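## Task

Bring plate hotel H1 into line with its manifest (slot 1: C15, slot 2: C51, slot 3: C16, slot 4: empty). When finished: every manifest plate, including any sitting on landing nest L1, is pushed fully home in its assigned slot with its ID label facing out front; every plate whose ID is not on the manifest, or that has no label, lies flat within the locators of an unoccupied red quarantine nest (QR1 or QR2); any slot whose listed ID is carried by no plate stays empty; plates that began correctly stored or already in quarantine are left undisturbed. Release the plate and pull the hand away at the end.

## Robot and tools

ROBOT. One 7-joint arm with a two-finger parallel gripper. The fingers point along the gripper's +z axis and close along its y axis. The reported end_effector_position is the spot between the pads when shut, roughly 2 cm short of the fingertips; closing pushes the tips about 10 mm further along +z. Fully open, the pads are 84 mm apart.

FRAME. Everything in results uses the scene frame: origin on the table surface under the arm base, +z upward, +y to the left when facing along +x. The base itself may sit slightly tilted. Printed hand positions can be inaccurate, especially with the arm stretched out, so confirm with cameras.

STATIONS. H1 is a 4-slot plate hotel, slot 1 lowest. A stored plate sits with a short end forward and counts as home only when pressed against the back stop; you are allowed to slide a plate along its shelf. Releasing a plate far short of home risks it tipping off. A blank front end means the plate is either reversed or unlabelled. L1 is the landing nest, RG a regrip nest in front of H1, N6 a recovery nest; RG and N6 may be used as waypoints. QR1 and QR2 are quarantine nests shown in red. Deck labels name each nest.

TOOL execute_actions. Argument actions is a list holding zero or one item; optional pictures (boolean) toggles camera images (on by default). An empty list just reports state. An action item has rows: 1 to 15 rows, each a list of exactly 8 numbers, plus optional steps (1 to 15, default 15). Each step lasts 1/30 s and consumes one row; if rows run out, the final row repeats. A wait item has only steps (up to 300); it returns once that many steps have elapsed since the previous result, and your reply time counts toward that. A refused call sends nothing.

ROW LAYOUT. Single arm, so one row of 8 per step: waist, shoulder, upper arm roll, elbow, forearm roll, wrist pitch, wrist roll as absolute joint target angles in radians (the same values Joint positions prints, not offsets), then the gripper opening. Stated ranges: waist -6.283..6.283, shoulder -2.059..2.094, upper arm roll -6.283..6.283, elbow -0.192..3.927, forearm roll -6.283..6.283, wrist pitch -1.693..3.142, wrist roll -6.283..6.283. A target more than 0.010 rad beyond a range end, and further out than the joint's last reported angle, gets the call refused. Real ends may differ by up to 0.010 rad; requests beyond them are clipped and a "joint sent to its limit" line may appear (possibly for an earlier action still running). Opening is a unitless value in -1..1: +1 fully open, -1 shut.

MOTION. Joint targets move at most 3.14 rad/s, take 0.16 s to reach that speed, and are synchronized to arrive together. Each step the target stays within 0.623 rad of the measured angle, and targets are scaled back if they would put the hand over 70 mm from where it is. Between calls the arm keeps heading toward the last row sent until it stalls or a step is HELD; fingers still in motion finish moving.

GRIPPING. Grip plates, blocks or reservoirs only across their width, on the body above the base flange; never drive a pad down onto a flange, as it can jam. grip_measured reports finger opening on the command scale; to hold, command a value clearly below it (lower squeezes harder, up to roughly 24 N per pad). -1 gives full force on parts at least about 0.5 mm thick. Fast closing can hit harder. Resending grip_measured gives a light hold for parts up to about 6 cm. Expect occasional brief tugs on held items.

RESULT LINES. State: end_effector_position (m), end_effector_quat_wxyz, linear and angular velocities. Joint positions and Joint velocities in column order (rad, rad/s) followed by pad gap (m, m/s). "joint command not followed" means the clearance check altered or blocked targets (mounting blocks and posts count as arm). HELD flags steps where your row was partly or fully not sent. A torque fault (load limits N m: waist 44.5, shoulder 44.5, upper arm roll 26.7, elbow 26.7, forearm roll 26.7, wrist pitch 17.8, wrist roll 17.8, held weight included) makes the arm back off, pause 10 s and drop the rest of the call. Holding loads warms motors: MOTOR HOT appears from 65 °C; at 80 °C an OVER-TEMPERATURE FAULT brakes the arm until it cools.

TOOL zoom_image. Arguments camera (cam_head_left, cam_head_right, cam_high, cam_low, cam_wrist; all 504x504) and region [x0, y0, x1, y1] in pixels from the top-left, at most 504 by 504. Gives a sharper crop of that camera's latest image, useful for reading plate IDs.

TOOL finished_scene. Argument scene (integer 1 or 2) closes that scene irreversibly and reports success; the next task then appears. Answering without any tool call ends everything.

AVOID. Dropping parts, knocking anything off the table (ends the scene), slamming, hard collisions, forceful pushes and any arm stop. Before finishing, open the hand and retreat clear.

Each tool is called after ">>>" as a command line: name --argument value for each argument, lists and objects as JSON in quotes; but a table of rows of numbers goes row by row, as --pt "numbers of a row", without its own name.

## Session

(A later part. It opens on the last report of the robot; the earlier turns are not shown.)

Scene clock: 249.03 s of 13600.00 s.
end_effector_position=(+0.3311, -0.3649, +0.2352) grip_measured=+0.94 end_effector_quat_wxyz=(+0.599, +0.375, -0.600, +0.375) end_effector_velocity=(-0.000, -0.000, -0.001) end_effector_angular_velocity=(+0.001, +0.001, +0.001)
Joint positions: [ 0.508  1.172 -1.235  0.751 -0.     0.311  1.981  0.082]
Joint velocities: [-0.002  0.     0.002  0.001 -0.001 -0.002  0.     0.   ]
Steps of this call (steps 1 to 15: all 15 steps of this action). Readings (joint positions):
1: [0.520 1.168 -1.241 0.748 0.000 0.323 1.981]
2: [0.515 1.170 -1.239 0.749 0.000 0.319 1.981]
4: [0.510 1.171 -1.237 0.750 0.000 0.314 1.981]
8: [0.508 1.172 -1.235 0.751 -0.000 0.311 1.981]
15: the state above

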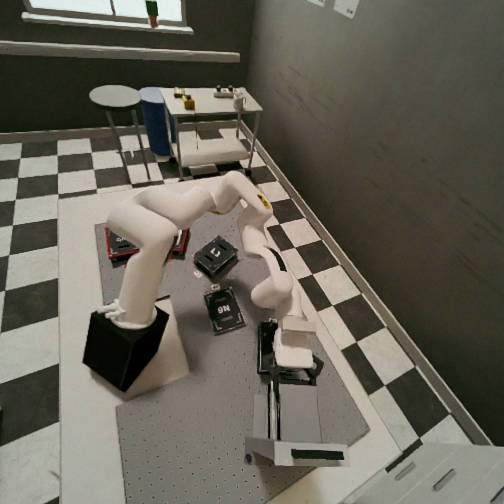

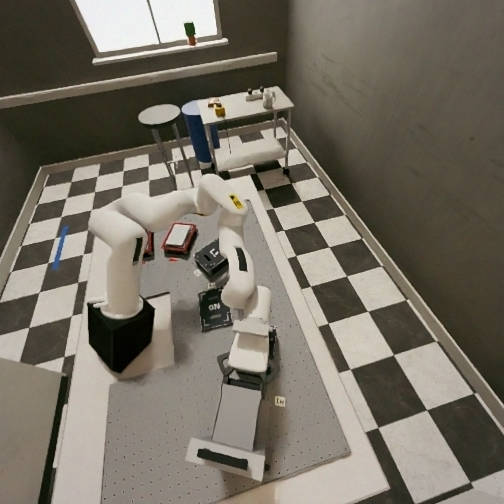

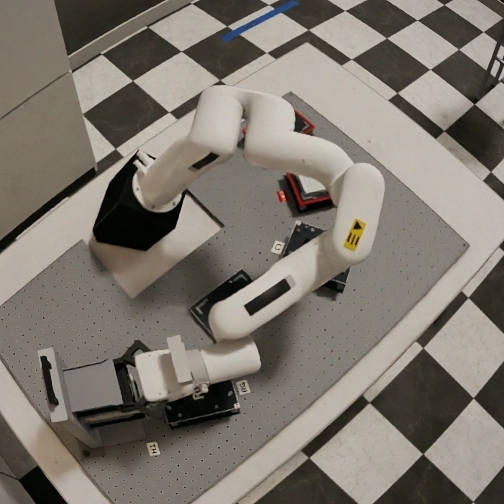

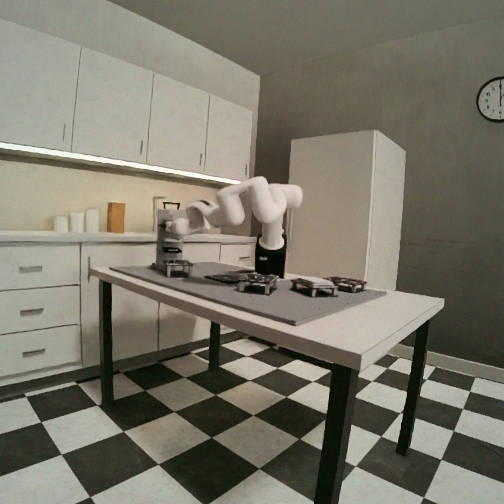

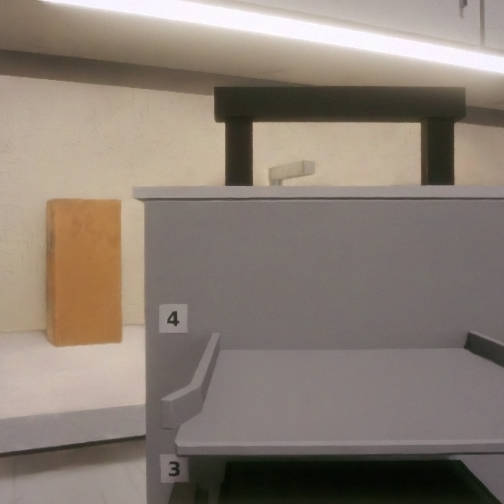

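>>> execute_actions --actions '[{"rows":[[0.5073,1.1711,-1.2371,0.7497,0,0.3093,1.9782,-1],[0.5078,1.1698,-1.2395,0.7482,0,0.3086,1.9759,-1],[0.5082,1.1686,-1.2418,0.7466,0,0.3078,1.9735,-1],[0.5115,1.1676,-1.2431,0.7460,0,0.3104,1.9735,-1],[0.5213,1.1645,-1.2470,0.7442,0,0.3181,1.9735,-1],[0.5409,1.1586,-1.2548,0.7408,0,0.3337,1.9735,-1],[0.5669,1.1510,-1.2653,0.7370,0,0.3548,1.9735,-1],[0.5960,1.1428,-1.2772,0.7334,0,0.3789,1.9735,-1],[0.6280,1.1343,-1.2906,0.7304,0,0.4062,1.9735,-1],[0.6596,1.1262,-1.3040,0.7285,0,0.4341,1.9735,-1],[0.6908,1.1188,-1.3176,0.7277,0,0.4624,1.9735,-1],[0.7216,1.1118,-1.3311,0.7279,0,0.4910,1.9735,-1],[0.7517,1.1054,-1.3446,0.7292,0,0.5200,1.9735,-1],[0.7813,1.0994,-1.3579,0.7315,0,0.5494,1.9735,-1],[0.8101,1.0941,-1.3710,0.7349,0,0.5790,1.9735,-1]],"steps":15}]' --pictures false

>>> execute_actions --actions '[{"rows":[[0.8354,1.0897,-1.3827,0.7388,0,0.6058,1.9735,-1],[0.8545,1.0865,-1.3916,0.7425,0,0.6267,1.9735,-1],[0.8679,1.0844,-1.3979,0.7454,0,0.6417,1.9735,-1],[0.8761,1.0829,-1.4077,0.7434,0,0.6470,1.9675,-1],[0.8812,1.0817,-1.4208,0.7375,0,0.6457,1.9568,-1],[0.8885,1.0799,-1.4398,0.7280,0,0.6435,1.9412,-1],[0.8970,1.0778,-1.4617,0.7170,0,0.6410,1.9233,-1],[0.9060,1.0757,-1.4851,0.7065,0,0.6388,1.9041,-1],[0.9144,1.0736,-1.5070,0.6980,0,0.6370,1.8862,-1],[0.9217,1.0718,-1.5260,0.6905,0,0.6355,1.8706,-1],[0.9268,1.0706,-1.5391,0.6851,0,0.6344,1.8599,-1],[0.9296,1.0699,-1.5464,0.6819,0,0.6337,1.8539,-1]],"steps":15}]' --pictures false

>>> execute_actions --actions '[{"steps":8}]'

>>> zoom_image --camera "cam_wrist" --region '[170, 370, 504, 504]'

Scene clock: 265.83 s of 13600.00 s.
end_effector_position=(+0.3563, -0.3140, +0.2389) grip_measured=+0.93 end_effector_quat_wxyz=(+0.600, +0.374, -0.599, +0.375) end_effector_velocity=(+0.128, +0.257, -0.004) end_effector_angular_velocity=(+0.008, +0.005, +0.009)
Joint positions: [ 0.691  1.12  -1.318  0.73   0.     0.465  1.974  0.082]
Joint velocities: [ 0.882 -0.204 -0.378 -0.005  0.     0.804 -0.002  0.   ]
Steps of this call (steps 1 to 15: the robot went on to your last target; steps 16 to 90: nothing new was sent; then 13.30 s passed at rest; steps 91 to 105: all 15 steps of this action). Readings (joint positions):
91: [0.507 1.172 -1.235 0.751 0.000 0.310 1.980]
92: [0.507 1.172 -1.235 0.751 0.000 0.310 1.980]
94: [0.507 1.171 -1.237 0.749 0.000 0.309 1.978]
98: [0.524 1.164 -1.250 0.742 0.000 0.324 1.975]
105: the state above

Scene clock: 266.33 s of 13600.00 s.
end_effector_position=(+0.3827, -0.2585, +0.2873) grip_measured=+0.93 end_effector_quat_wxyz=(+0.600, +0.372, -0.601, +0.375) end_effector_velocity=(+0.000, +0.006, +0.076) end_effector_angular_velocity=(+0.012, -0.001, +0.004)
Joint positions: [ 0.921  1.071 -1.531  0.688  0.     0.635  1.869  0.082]
Joint velocities: [ 0.097 -0.023 -0.227 -0.09   0.    -0.011 -0.185 -0.   ]
Steps of this call (steps 1 to 15: all 15 steps of this action). Readings (joint positions):
1: [0.720 1.113 -1.331 0.730 0.000 0.492 1.974]
2: [0.749 1.107 -1.344 0.732 0.000 0.520 1.974]
4: [0.803 1.096 -1.368 0.737 0.000 0.573 1.973]
8: [0.871 1.084 -1.416 0.736 -0.000 0.629 1.954]
15: the state above

Scene clock: 266.60 s of 13600.00 s.
end_effector_position=(+0.3833, -0.2575, +0.2912) grip_measured=+0.93 end_effector_quat_wxyz=(+0.600, +0.375, -0.600, +0.374) end_effector_velocity=(+0.000, +0.000, +0.003) end_effector_angular_velocity=(+0.001, -0.001, +0.001)
Joint positions: [ 0.929  1.07  -1.545  0.682 -0.     0.634  1.854  0.082]
Joint velocities: [ 0.004 -0.001 -0.009 -0.003  0.    -0.001 -0.006 -0.   ]
Steps of this call (steps 1 to 8: the robot went on to your last target). Readings (joint positions):
1: [0.923 1.071 -1.537 0.686 0.000 0.634 1.864]
2: [0.925 1.071 -1.540 0.684 0.000 0.634 1.860]
4: [0.928 1.070 -1.543 0.683 0.000 0.634 1.857]
8: the state above

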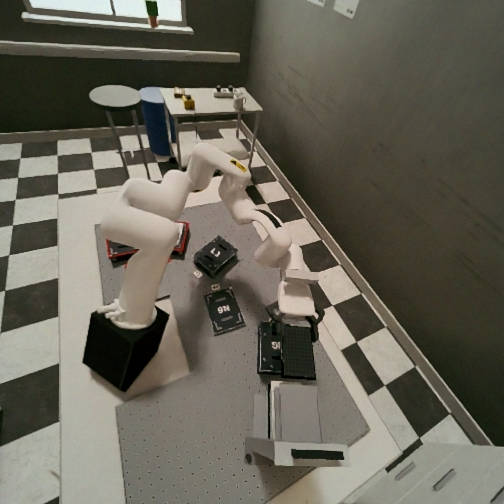

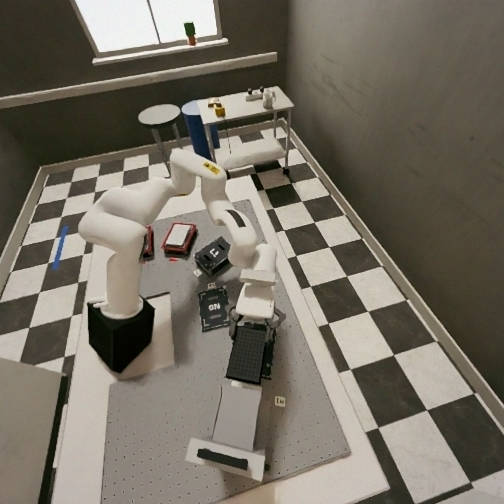

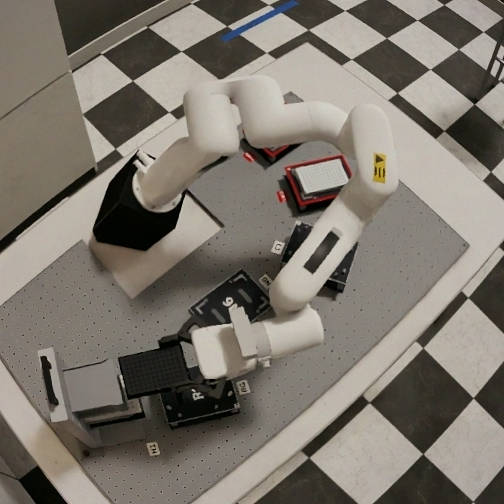

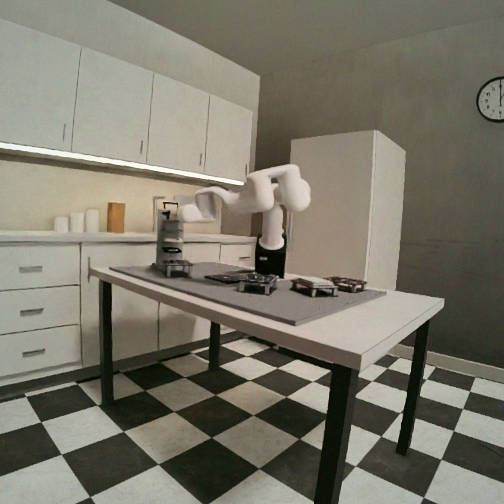

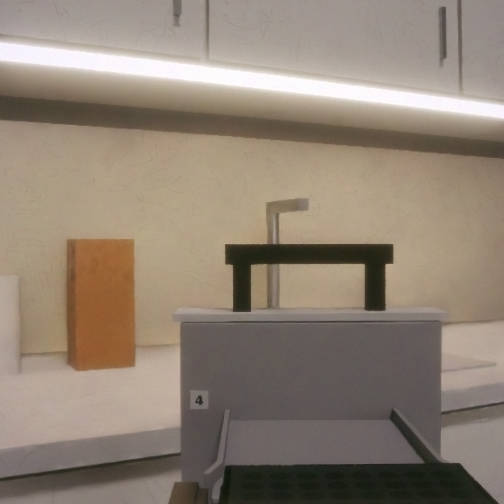

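Region (170, 370, 504, 504) of cam_wrist's 504x504 image, scaled by 1.509, with more detail than that image has; it fills the top 202 rows of this view, and the rest is white.

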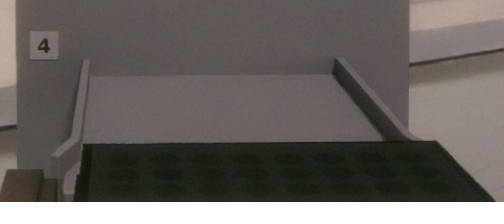

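>>> execute_actions --actions '[{"rows":[[0.9238,1.0700,-1.5436,0.6807,0,0.6274,1.8539,-1],[0.9123,1.0704,-1.5381,0.6783,0,0.6148,1.8539,-1],[0.8946,1.0709,-1.5297,0.6750,0,0.5960,1.8539,-1],[0.8705,1.0719,-1.5182,0.6711,0,0.5710,1.8539,-1],[0.8458,1.0732,-1.5064,0.6680,0,0.5460,1.8539,-1],[0.8205,1.0748,-1.4943,0.6655,0,0.5212,1.8539,-1],[0.7946,1.0767,-1.4819,0.6637,0,0.4966,1.8539,-1],[0.7681,1.0790,-1.4694,0.6627,0,0.4721,1.8539,-1],[0.7413,1.0815,-1.4567,0.6623,0,0.4479,1.8539,-1],[0.7140,1.0845,-1.4439,0.6627,0,0.4240,1.8539,-1],[0.6862,1.0878,-1.4310,0.6637,0,0.4003,1.8539,-1],[0.6581,1.0914,-1.4180,0.6655,0,0.3768,1.8539,-1],[0.6297,1.0954,-1.4049,0.6680,0,0.3538,1.8539,-1],[0.6011,1.0998,-1.3919,0.6711,0,0.3310,1.8539,-1],[0.5758,1.1041,-1.3806,0.6744,0,0.3115,1.8539,-1]],"steps":15}]' --pictures false

>>> execute_actions --actions '[{"rows":[[0.5577,1.1073,-1.3724,0.6771,0,0.2977,1.8539,-1],[0.5468,1.1093,-1.3676,0.6788,0,0.2895,1.8539,-1],[0.5468,1.1093,-1.3676,0.6788,0,0.2895,1.8539,-1],[0.5468,1.1093,-1.3676,0.6788,0,0.2895,1.8539,-1],[0.5464,1.1103,-1.3651,0.6799,0,0.2900,1.8564,-1],[0.5460,1.1114,-1.3626,0.6809,0,0.2906,1.8589,-1],[0.5456,1.1124,-1.3601,0.6820,0,0.2911,1.8614,-1],[0.5456,1.1124,-1.3601,0.6820,0,0.2911,1.8614,-1],[0.5456,1.1124,-1.3601,0.6820,0,0.2911,1.8614,-1],[0.5456,1.1124,-1.3601,0.6820,0,0.2911,1.8614,-1],[0.5456,1.1124,-1.3601,0.6820,0,0.2911,1.8614,-1],[0.5456,1.1124,-1.3601,0.6820,0,0.2911,1.8614,-1]],"steps":15}]'

Scene clock: 296.00 s of 13600.00 s.
end_effector_position=(+0.3501, -0.3262, +0.2920) grip_measured=-1.00 end_effector_quat_wxyz=(+0.600, +0.374, -0.600, +0.375) end_effector_velocity=(-0.100, -0.210, -0.000) end_effector_angular_velocity=(-0.001, +0.001, +0.002)
Joint positions: [ 0.684  1.089 -1.431  0.665 -0.     0.401  1.854  0.   ]
Joint velocities: [-0.814  0.103  0.378  0.047 -0.    -0.684  0.001  0.   ]
Steps of this call (steps 1 to 30: the robot went on to your last target; steps 31 to 140: nothing new was sent; then 24.23 s passed at rest; steps 141 to 155: all 15 steps of this action). Readings (joint positions):
141: [0.929 1.070 -1.546 0.682 0.000 0.633 1.854]
142: [0.928 1.070 -1.546 0.682 0.000 0.632 1.854]
144: [0.919 1.070 -1.541 0.680 0.000 0.621 1.854]
148: [0.859 1.073 -1.512 0.671 -0.000 0.559 1.854]
155: the state above

Scene clock: 296.50 s of 13600.00 s.
end_effector_position=(+0.3335, -0.3605, +0.2883) grip_measured=-1.00 end_effector_quat_wxyz=(+0.599, +0.375, -0.600, +0.375) end_effector_velocity=(-0.004, -0.002, +0.002) end_effector_angular_velocity=(-0.005, -0.002, -0.008)
Joint positions: [ 0.547  1.112 -1.361  0.682 -0.     0.291  1.861  0.   ]
Joint velocities: [-0.009  0.002  0.002 -0.002 -0.001 -0.002  0.003  0.   ]
Steps of this call (steps 1 to 15: all 15 steps of this action). Readings (joint positions):
1: [0.657 1.093 -1.418 0.667 -0.000 0.379 1.854]
2: [0.631 1.096 -1.406 0.669 -0.000 0.357 1.854]
4: [0.586 1.103 -1.386 0.673 -0.000 0.323 1.854]
8: [0.553 1.110 -1.368 0.679 0.000 0.296 1.857]
15: the state above

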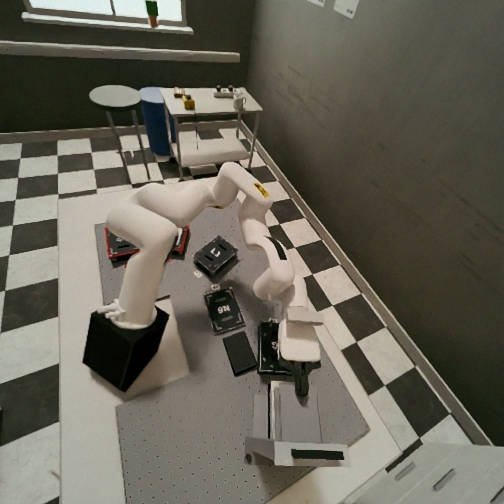

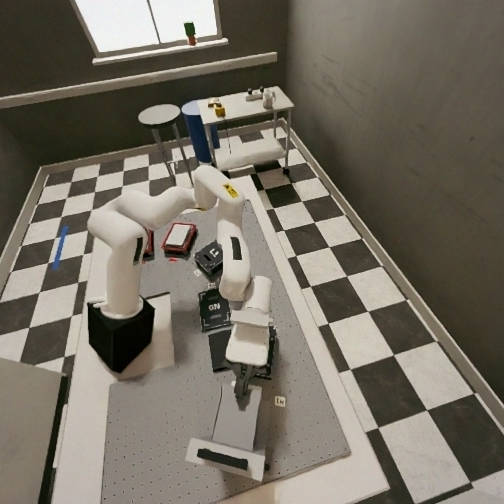

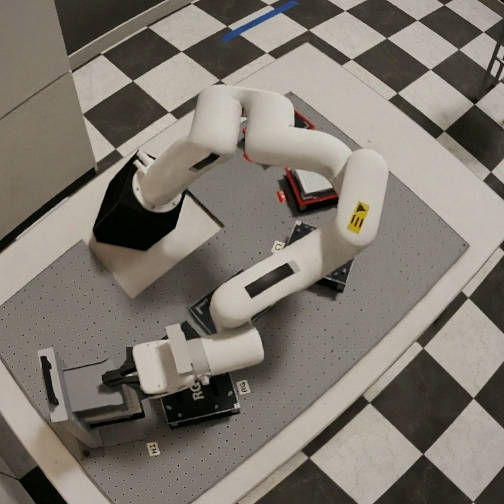

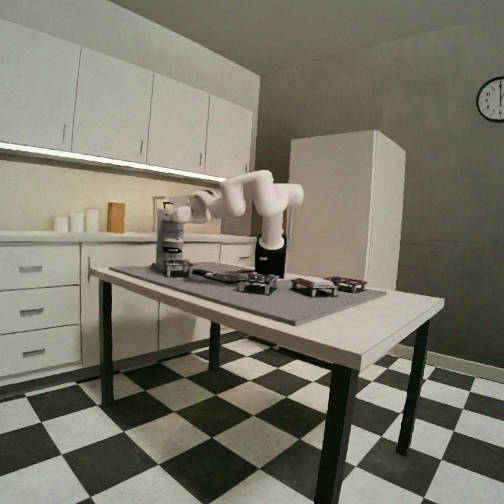

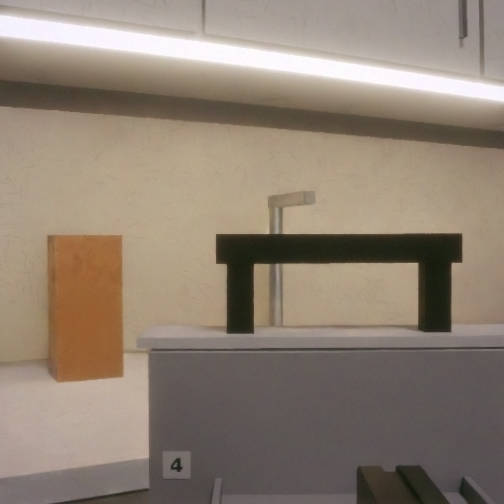

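>>> zoom_image --camera "cam_head_left" --region '[190, 280, 310, 400]'

>>> zoom_image --camera "cam_low" --region '[140, 200, 260, 300]'

Region (190, 280, 310, 400) of cam_head_left's 504x504 image, scaled by 4.200, with more detail than that image has.

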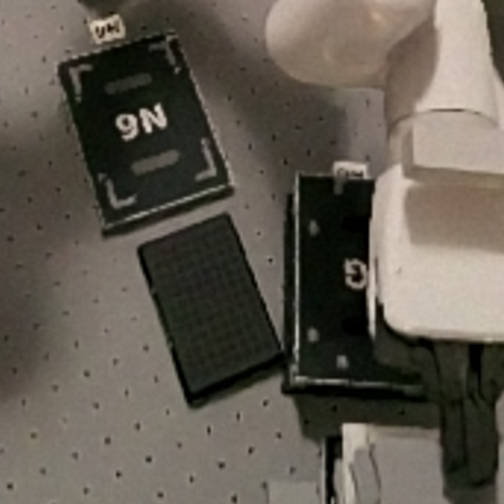

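Region (140, 200, 260, 300) of cam_low's 504x504 image, scaled by 4.200, with more detail than that image has.

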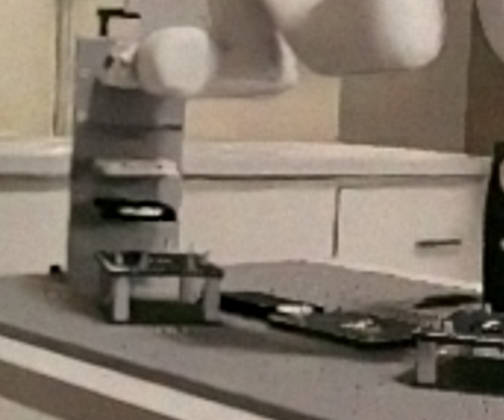

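>>> execute_actions --actions '[{"rows":[[0.5530,1.1110,-1.3640,0.6805,0,0.2965,1.8610,1],[0.5700,1.1075,-1.3725,0.6775,0,0.3090,1.8600,1],[0.6005,1.1015,-1.3880,0.6728,0,0.3318,1.8580,1],[0.6365,1.0952,-1.4060,0.6682,0,0.3598,1.8560,1],[0.6722,1.0895,-1.4245,0.6645,0,0.3885,1.8539,1],[0.6970,1.0865,-1.4358,0.6633,0,0.4092,1.8539,1],[0.7050,1.0870,-1.4340,0.6655,0,0.4190,1.8600,1],[0.7015,1.0905,-1.4200,0.6715,0,0.4212,1.8725,1],[0.6955,1.0962,-1.3990,0.6810,0,0.4248,1.8915,1],[0.6888,1.1033,-1.3730,0.6927,0,0.4290,1.9150,1],[0.6795,1.1130,-1.3410,0.7097,0,0.4355,1.9440,1],[0.6691,1.1239,-1.3081,0.7281,0,0.4425,1.9735,1],[0.6590,1.1350,-1.2775,0.7478,0,0.4500,2.0010,1],[0.6485,1.1462,-1.2480,0.7678,0,0.4578,2.0275,1],[0.6390,1.1567,-1.2228,0.7868,0,0.4652,2.0500,1]],"steps":15}]' --pictures false

>>> execute_actions --actions '[{"rows":[[0.6312,1.1654,-1.2027,0.8026,0,0.4713,2.0679,1],[0.6258,1.1716,-1.1889,0.8140,0,0.4758,2.0801,1],[0.6229,1.1749,-1.1817,0.8202,0,0.4782,2.0866,1],[0.6220,1.1759,-1.1795,0.8221,0,0.4789,2.0885,1]],"steps":15}]' --pictures false

>>> execute_actions --actions '[{"steps":10}]'

>>> zoom_image --camera "cam_wrist" --region '[160, 404, 260, 504]'

>>> zoom_image --camera "cam_wrist" --region '[404, 404, 504, 504]'

Scene clock: 324.40 s of 13600.00 s.
end_effector_position=(+0.3533, -0.3214, +0.2483) grip_measured=+1.00 end_effector_quat_wxyz=(+0.600, +0.375, -0.600, +0.375) end_effector_velocity=(+0.001, +0.008, -0.324) end_effector_angular_velocity=(-0.003, +0.027, -0.011)
Joint positions: [ 0.672  1.118 -1.33   0.718  0.     0.436  1.953  0.084]
Joint velocities: [-0.218  0.264  0.784  0.451 -0.     0.212  0.697  0.001]
Steps of this call (steps 1 to 15: the robot went on to your last target; steps 16 to 100: nothing new was sent; then 24.07 s passed at rest; steps 101 to 115: all 15 steps of this action). Readings (joint positions):
101: [0.546 1.112 -1.360 0.682 -0.000 0.291 1.861]
102: [0.547 1.112 -1.361 0.682 -0.000 0.293 1.861]
104: [0.560 1.110 -1.368 0.678 -0.000 0.304 1.860]
108: [0.642 1.095 -1.409 0.669 0.000 0.366 1.857]
115: the state above

Scene clock: 324.90 s of 13600.00 s.
end_effector_position=(+0.3527, -0.3205, +0.1834) grip_measured=+1.00 end_effector_quat_wxyz=(+0.600, +0.374, -0.600, +0.375) end_effector_velocity=(+0.001, +0.002, -0.007) end_effector_angular_velocity=(+0.007, +0.004, +0.005)
Joint positions: [ 0.622  1.175 -1.181  0.821  0.     0.479  2.088  0.084]
Joint velocities: [0.001 0.003 0.013 0.008 0.    0.001 0.006 0.   ]
Steps of this call (steps 1 to 15: all 15 steps of this action). Readings (joint positions):
1: [0.664 1.127 -1.303 0.734 -0.000 0.443 1.976]
2: [0.656 1.137 -1.277 0.751 -0.000 0.450 2.000]
4: [0.640 1.155 -1.229 0.784 -0.000 0.463 2.041]
8: [0.626 1.173 -1.187 0.815 -0.000 0.476 2.079]
15: the state above

Scene clock: 325.23 s of 13600.00 s.
end_effector_position=(+0.3527, -0.3203, +0.1826) grip_measured=+1.00 end_effector_quat_wxyz=(+0.600, +0.375, -0.600, +0.375) end_effector_velocity=(+0.000, +0.000, -0.000) end_effector_angular_velocity=(-0.000, +0.001, +0.000)
Joint positions: [ 0.622  1.176 -1.18   0.822  0.     0.479  2.088  0.084]
Joint velocities: [-0.     0.001  0.001  0.001 -0.001  0.     0.    -0.   ]
Steps of this call (steps 1 to 10: the robot went on to your last target). Readings (joint positions):
1: [0.622 1.175 -1.181 0.821 0.000 0.479 2.088]
2: [0.622 1.176 -1.181 0.822 0.000 0.479 2.088]
4: [0.622 1.176 -1.180 0.822 0.000 0.479 2.088]
8: [0.622 1.176 -1.180 0.822 0.000 0.479 2.088]
10: the state above

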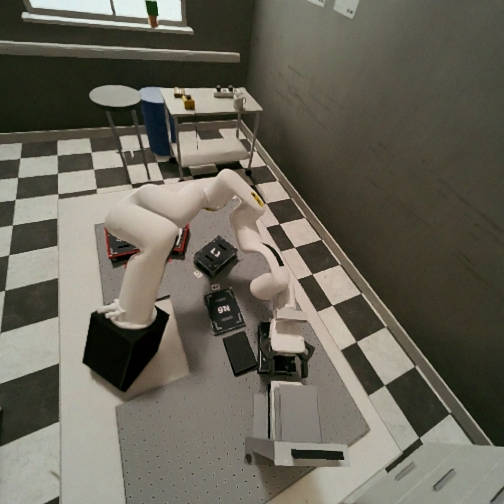

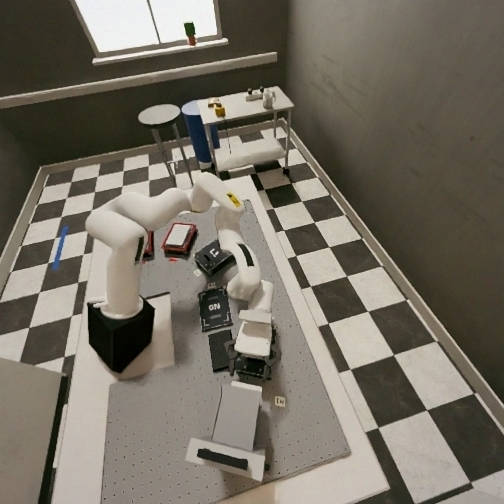

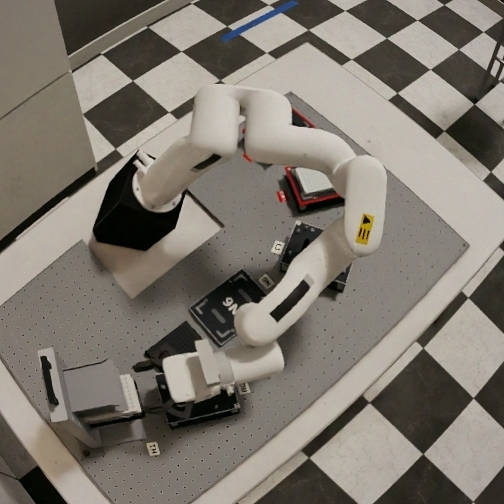

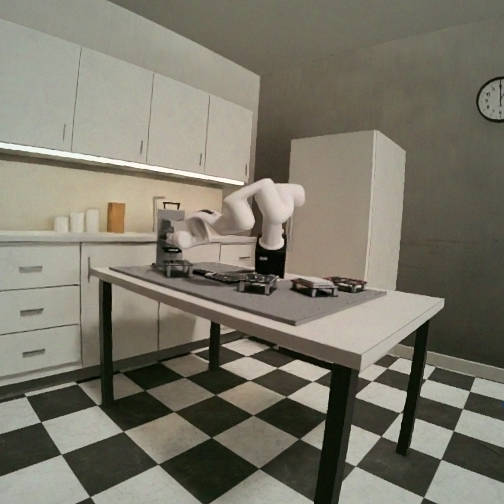

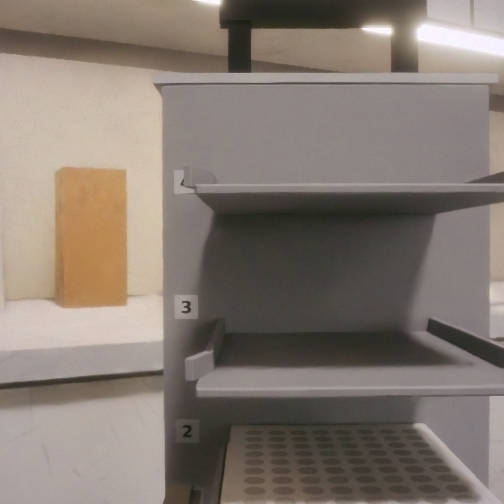

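Region (160, 404, 260, 504) of cam_wrist's 504x504 image, scaled by 5.040, with more detail than that image has.

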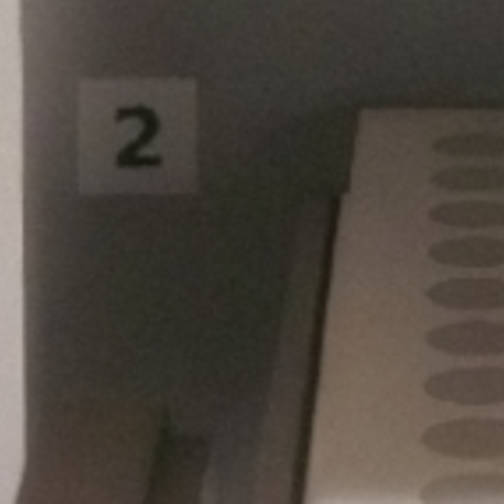

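Region (404, 404, 504, 504) of cam_wrist's 504x504 image, scaled by 5.040, with more detail than that image has.

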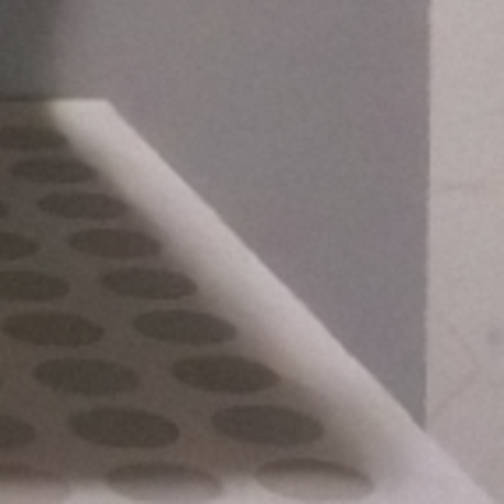

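>>> execute_actions --actions '[{"rows":[[0.6165,1.1780,-1.1774,0.8223,0,0.4737,2.0885,1],[0.6082,1.1812,-1.1742,0.8227,0,0.4658,2.0885,1],[0.5972,1.1855,-1.1700,0.8234,0,0.4554,2.0885,1],[0.5861,1.1899,-1.1658,0.8243,0,0.4451,2.0885,1],[0.5749,1.1943,-1.1617,0.8253,0,0.4348,2.0885,1],[0.5638,1.1988,-1.1576,0.8265,0,0.4247,2.0885,1],[0.5526,1.2034,-1.1536,0.8279,0,0.4146,2.0885,1],[0.5385,1.2093,-1.1486,0.8298,0,0.4021,2.0885,1],[0.5244,1.2153,-1.1436,0.8319,0,0.3898,2.0885,1],[0.5102,1.2215,-1.1387,0.8342,0,0.3776,2.0885,1],[0.4988,1.2264,-1.1349,0.8363,0,0.3679,2.0885,1],[0.4903,1.2302,-1.1320,0.8380,0,0.3607,2.0885,1],[0.4846,1.2327,-1.1301,0.8392,0,0.3559,2.0885,1],[0.4817,1.2340,-1.1292,0.8398,0,0.3535,2.0885,1]],"steps":15}]' --pictures false

>>> execute_actions --actions '[{"rows":[[0.4817,1.2340,-1.1292,0.8398,0,0.3535,2.0885,1],[0.4817,1.2340,-1.1292,0.8398,0,0.3535,2.0885,1],[0.4817,1.2340,-1.1292,0.8398,0,0.3535,2.0885,1],[0.4817,1.2340,-1.1292,0.8398,0,0.3535,2.0885,1],[0.4817,1.2340,-1.1292,0.8398,0,0.3535,2.0885,1],[0.4817,1.2340,-1.1292,0.8398,0,0.3535,2.0885,1],[0.4817,1.2340,-1.1292,0.8398,0,0.3535,2.0885,1],[0.4817,1.2340,-1.1292,0.8398,0,0.3535,2.0885,-1]],"steps":15}]'

>>> execute_actions --actions '[{"rows":[[0.4823,1.2327,-1.1313,0.8378,0,0.3525,2.0864,-1],[0.4828,1.2313,-1.1334,0.8357,0,0.3515,2.0842,-1],[0.4834,1.2300,-1.1355,0.8337,0,0.3505,2.0821,-1],[0.4863,1.2288,-1.1365,0.8331,0,0.3529,2.0821,-1],[0.4949,1.2250,-1.1394,0.8314,0,0.3601,2.0821,-1],[0.5121,1.2176,-1.1452,0.8281,0,0.3747,2.0821,-1],[0.5350,1.2080,-1.1533,0.8244,0,0.3944,2.0821,-1],[0.5605,1.1975,-1.1624,0.8210,0,0.4170,2.0821,-1],[0.5887,1.1864,-1.1728,0.8181,0,0.4426,2.0821,-1],[0.6166,1.1757,-1.1835,0.8163,0,0.4686,2.0821,-1],[0.6442,1.1656,-1.1942,0.8155,0,0.4951,2.0821,-1],[0.6712,1.1559,-1.2050,0.8157,0,0.5219,2.0821,-1],[0.6978,1.1467,-1.2158,0.8169,0,0.5492,2.0821,-1],[0.7240,1.1380,-1.2267,0.8191,0,0.5767,2.0821,-1],[0.7496,1.1299,-1.2376,0.8224,0,0.6046,2.0821,-1]],"steps":15}]' --pictures false

>>> execute_actions --actions '[{"rows":[[0.7721,1.1229,-1.2472,0.8262,0,0.6299,2.0821,-1],[0.7891,1.1178,-1.2547,0.8297,0,0.6496,2.0821,-1],[0.8012,1.1143,-1.2600,0.8325,0,0.6638,2.0821,-1],[0.8097,1.1111,-1.2694,0.8286,0,0.6683,2.0763,-1],[0.8166,1.1077,-1.2826,0.8195,0,0.6660,2.0660,-1],[0.8263,1.1031,-1.3016,0.8067,0,0.6627,2.0510,-1],[0.8372,1.0982,-1.3236,0.7925,0,0.6591,2.0338,-1],[0.8486,1.0933,-1.3470,0.7779,0,0.6555,2.0153,-1],[0.8589,1.0890,-1.3690,0.7647,0,0.6523,1.9981,-1],[0.8676,1.0857,-1.3880,0.7538,0,0.6496,1.9831,-1],[0.8735,1.0836,-1.4012,0.7465,0,0.6477,1.9728,-1],[0.8768,1.0824,-1.4085,0.7424,0,0.6467,1.9670,-1]],"steps":15}]' --pictures false

>>> execute_actions --actions '[{"rows":[[0.8741,1.0828,-1.4072,0.7418,0,0.6437,1.9670,-1],[0.8687,1.0837,-1.4047,0.7406,0,0.6377,1.9670,-1],[0.8552,1.0857,-1.3983,0.7377,0,0.6227,1.9670,-1],[0.8359,1.0887,-1.3893,0.7341,0,0.6017,1.9670,-1],[0.8122,1.0930,-1.3762,0.7320,0,0.5782,1.9692,-1],[0.7882,1.0977,-1.3632,0.7306,0,0.5549,1.9713,-1],[0.7636,1.1029,-1.3499,0.7300,0,0.5317,1.9735,-1],[0.7397,1.1079,-1.3392,0.7285,0,0.5084,1.9735,-1],[0.7155,1.1131,-1.3284,0.7277,0,0.4852,1.9735,-1],[0.6908,1.1188,-1.3176,0.7277,0,0.4624,1.9735,-1],[0.6659,1.1247,-1.3068,0.7282,0,0.4397,1.9735,-1],[0.6407,1.1310,-1.2960,0.7295,0,0.4173,1.9735,-1],[0.6152,1.1377,-1.2852,0.7315,0,0.3952,1.9735,-1],[0.5895,1.1446,-1.2745,0.7341,0,0.3735,1.9735,-1],[0.5637,1.1519,-1.2640,0.7374,0,0.3521,1.9735,-1]],"steps":15}]' --pictures false

>>> execute_actions --actions '[{"rows":[[0.5409,1.1586,-1.2548,0.7408,0,0.3337,1.9735,-1],[0.5246,1.1635,-1.2483,0.7436,0,0.3207,1.9735,-1],[0.5180,1.1655,-1.2457,0.7448,0,0.3155,1.9735,-1],[0.5180,1.1655,-1.2457,0.7448,0,0.3155,1.9735,-1],[0.5175,1.1666,-1.2435,0.7463,0,0.3162,1.9757,-1],[0.5171,1.1678,-1.2413,0.7477,0,0.3170,1.9780,-1],[0.5166,1.1689,-1.2391,0.7492,0,0.3177,1.9802,-1],[0.5134,1.1699,-1.2378,0.7498,0,0.3151,1.9802,-1],[0.5101,1.1710,-1.2365,0.7504,0,0.3126,1.9802,-1],[0.5069,1.1720,-1.2352,0.7510,0,0.3100,1.9802,-1],[0.5036,1.1730,-1.2339,0.7516,0,0.3074,1.9802,-1]],"steps":15}]' --pictures false

>>> execute_actions --actions '[{"rows":[[0.5036,1.1730,-1.2339,0.7516,0,0.3074,1.9802,-1],[0.5036,1.1730,-1.2339,0.7516,0,0.3074,1.9802,-1],[0.5036,1.1730,-1.2339,0.7516,0,0.3074,1.9802,-1],[0.5036,1.1730,-1.2339,0.7516,0,0.3074,1.9802,-1],[0.5036,1.1730,-1.2339,0.7516,0,0.3074,1.9802,1]],"steps":15}]'

Scene clock: 387.30 s of 13600.00 s.
end_effector_position=(+0.3329, -0.3595, +0.1831) grip_measured=+1.00 end_effector_quat_wxyz=(+0.600, +0.374, -0.600, +0.374) end_effector_velocity=(-0.044, -0.075, +0.005) end_effector_angular_velocity=(-0.010, +0.002, -0.016)
Joint positions: [ 0.5    1.226 -1.136  0.836 -0.     0.371  2.089  0.084]
Joint velocities: [-0.238  0.103  0.077  0.034 -0.    -0.193 -0.    -0.   ]
Steps of this call (steps 1 to 15: the robot went on to your last target; steps 16 to 90: nothing new was sent; then 58.57 s passed at rest; steps 91 to 105: all 15 steps of this action). Readings (joint positions):
91: [0.622 1.176 -1.179 0.822 0.000 0.479 2.089]
92: [0.621 1.176 -1.179 0.822 0.000 0.477 2.089]
94: [0.614 1.179 -1.176 0.823 0.000 0.470 2.088]
98: [0.580 1.193 -1.163 0.825 -0.000 0.439 2.088]
105: the state above

Scene clock: 387.80 s of 13600.00 s.
end_effector_position=(+0.3311, -0.3649, +0.1822) grip_measured=+0.94 end_effector_quat_wxyz=(+0.599, +0.375, -0.600, +0.375) end_effector_velocity=(-0.000, -0.000, -0.000) end_effector_angular_velocity=(+0.001, -0.000, +0.000)
Joint positions: [ 0.483  1.233 -1.129  0.84  -0.     0.354  2.088  0.082]
Joint velocities: [-0.001 -0.     0.001  0.     0.    -0.002 -0.     0.   ]
Steps of this call (steps 1 to 15: all 15 steps of this action). Readings (joint positions):
1: [0.493 1.229 -1.134 0.837 -0.000 0.365 2.089]
2: [0.489 1.231 -1.132 0.837 0.000 0.361 2.089]
4: [0.485 1.233 -1.130 0.839 0.000 0.357 2.089]
8: [0.483 1.233 -1.129 0.840 0.000 0.354 2.088]
15: the state above

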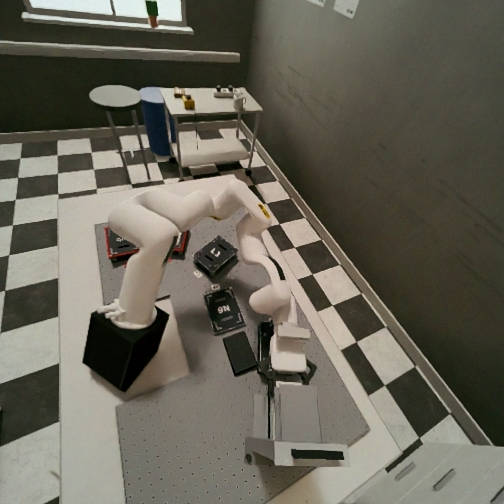

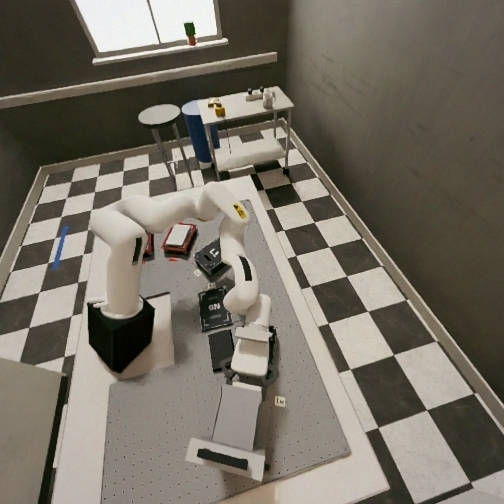

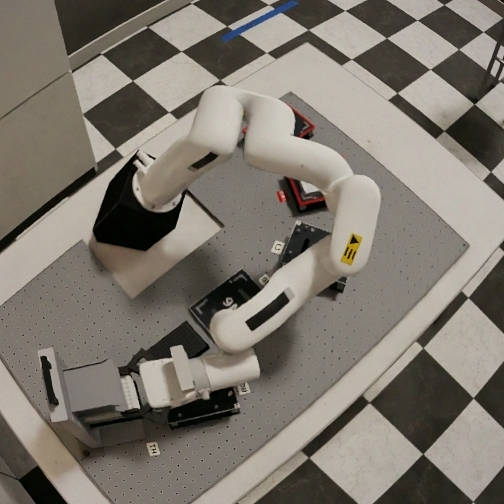

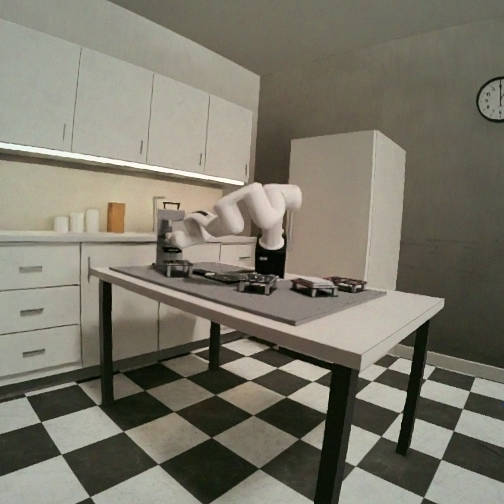

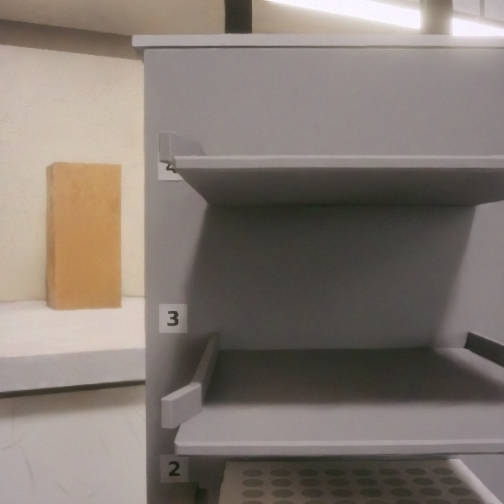

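Scene clock: 388.30 s of 13600.00 s.
end_effector_position=(+0.3569, -0.3132, +0.1857) grip_measured=+0.93 end_effector_quat_wxyz=(+0.600, +0.375, -0.599, +0.375) end_effector_velocity=(+0.128, +0.257, -0.004) end_effector_angular_velocity=(+0.008, +0.002, +0.010)
Joint positions: [ 0.646  1.166 -1.195  0.818  0.     0.499  2.082  0.082]
Joint velocities: [ 0.777 -0.281 -0.302 -0.002 -0.     0.753 -0.001  0.   ]
Steps of this call (steps 1 to 15: all 15 steps of this action). Readings (joint positions):
1: [0.483 1.233 -1.129 0.840 -0.000 0.354 2.088]
2: [0.483 1.233 -1.130 0.839 0.000 0.353 2.088]
4: [0.483 1.232 -1.131 0.838 -0.000 0.352 2.086]
8: [0.499 1.224 -1.141 0.830 0.000 0.366 2.083]
15: the state above

Scene clock: 388.80 s of 13600.00 s.
end_effector_position=(+0.3829, -0.2585, +0.2372) grip_measured=+0.93 end_effector_quat_wxyz=(+0.600, +0.372, -0.601, +0.375) end_effector_velocity=(-0.001, +0.004, +0.081) end_effector_angular_velocity=(+0.009, -0.002, -0.000)
Joint positions: [ 0.867  1.086 -1.394  0.751  0.     0.649  1.981  0.082]
Joint velocities: [ 0.114 -0.045 -0.228 -0.129 -0.    -0.025 -0.179 -0.   ]
Steps of this call (steps 1 to 15: all 15 steps of this action). Readings (joint positions):
1: [0.672 1.157 -1.205 0.818 0.000 0.525 2.082]
2: [0.698 1.148 -1.216 0.820 0.000 0.551 2.082]
4: [0.745 1.132 -1.236 0.825 0.000 0.600 2.082]
8: [0.808 1.111 -1.279 0.819 -0.000 0.650 2.063]
15: the state above

Scene clock: 389.30 s of 13600.00 s.
end_effector_position=(+0.3520, -0.3222, +0.2391) grip_measured=+0.93 end_effector_quat_wxyz=(+0.600, +0.374, -0.600, +0.375) end_effector_velocity=(-0.101, -0.211, +0.000) end_effector_angular_velocity=(-0.002, -0.004, +0.002)
Joint positions: [ 0.663  1.126 -1.306  0.73  -0.     0.439  1.973  0.082]
Joint velocities: [-0.737  0.181  0.315  0.035 -0.    -0.656  0.003  0.   ]
Steps of this call (steps 1 to 15: all 15 steps of this action). Readings (joint positions):
1: [0.870 1.084 -1.400 0.748 0.000 0.648 1.976]
2: [0.871 1.084 -1.402 0.746 0.000 0.647 1.973]
4: [0.869 1.084 -1.402 0.743 -0.000 0.639 1.970]
8: [0.821 1.092 -1.379 0.735 -0.000 0.587 1.970]
15: the state above

Scene clock: 389.80 s of 13600.00 s.
end_effector_position=(+0.3311, -0.3650, +0.2352) grip_measured=+0.94 end_effector_quat_wxyz=(+0.599, +0.375, -0.600, +0.374) end_effector_velocity=(-0.001, -0.000, -0.007) end_effector_angular_velocity=(+0.011, +0.006, +0.003)
Joint positions: [ 0.508  1.172 -1.235  0.751  0.     0.31   1.98   0.082]
Joint velocities: [-0.006  0.002  0.016  0.004 -0.    -0.008  0.002 -0.001]
Steps of this call (steps 1 to 15: all 15 steps of this action). Readings (joint positions):
1: [0.638 1.133 -1.295 0.731 -0.000 0.417 1.973]
2: [0.613 1.139 -1.285 0.733 -0.000 0.396 1.973]
4: [0.567 1.152 -1.266 0.738 -0.000 0.358 1.973]
8: [0.525 1.165 -1.247 0.745 0.000 0.325 1.976]
15: the state above

Scene clock: 390.30 s of 13600.00 s.
end_effector_position=(+0.3300, -0.3667, +0.2362) grip_measured=+1.00 end_effector_quat_wxyz=(+0.600, +0.374, -0.600, +0.375) end_effector_velocity=(+0.002, +0.003, -0.004) end_effector_angular_velocity=(+0.007, +0.003, +0.004)
Joint positions: [ 0.502  1.174 -1.234  0.752  0.     0.307  1.98   0.084]
Joint velocities: [ 0.007 -0.003  0.003  0.002 -0.001  0.003 -0.     0.001]
Steps of this call (steps 1 to 15: all 15 steps of this action). Readings (joint positions):
1: [0.507 1.172 -1.235 0.751 0.000 0.310 1.980]
2: [0.507 1.172 -1.235 0.751 0.000 0.309 1.980]
4: [0.507 1.172 -1.234 0.751 -0.000 0.309 1.980]
8: [0.505 1.172 -1.234 0.752 -0.000 0.308 1.980]
15: the state above

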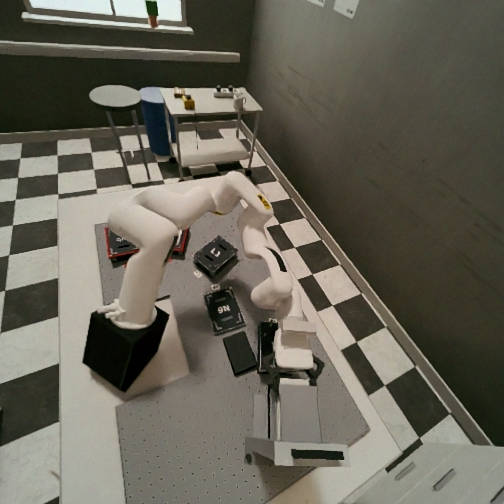

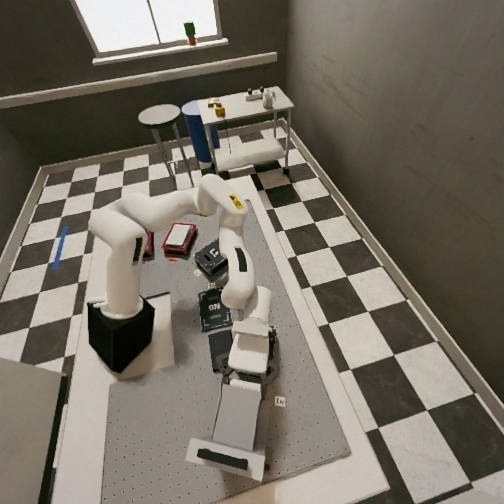

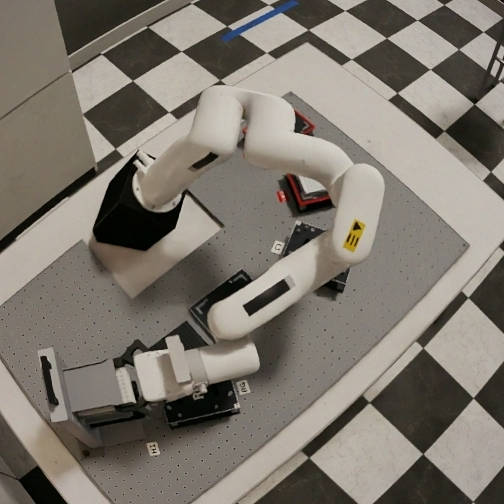

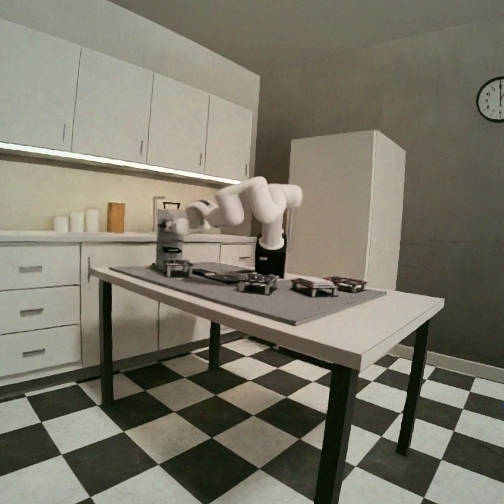

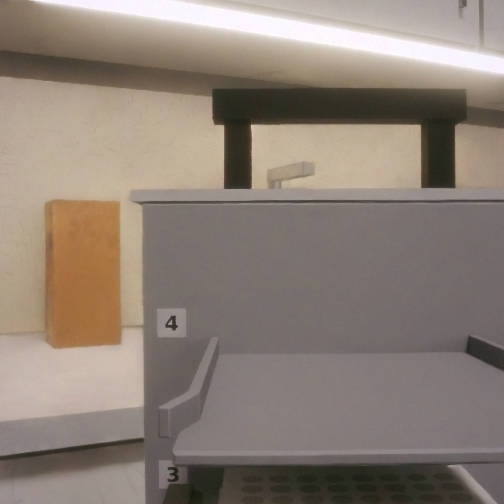

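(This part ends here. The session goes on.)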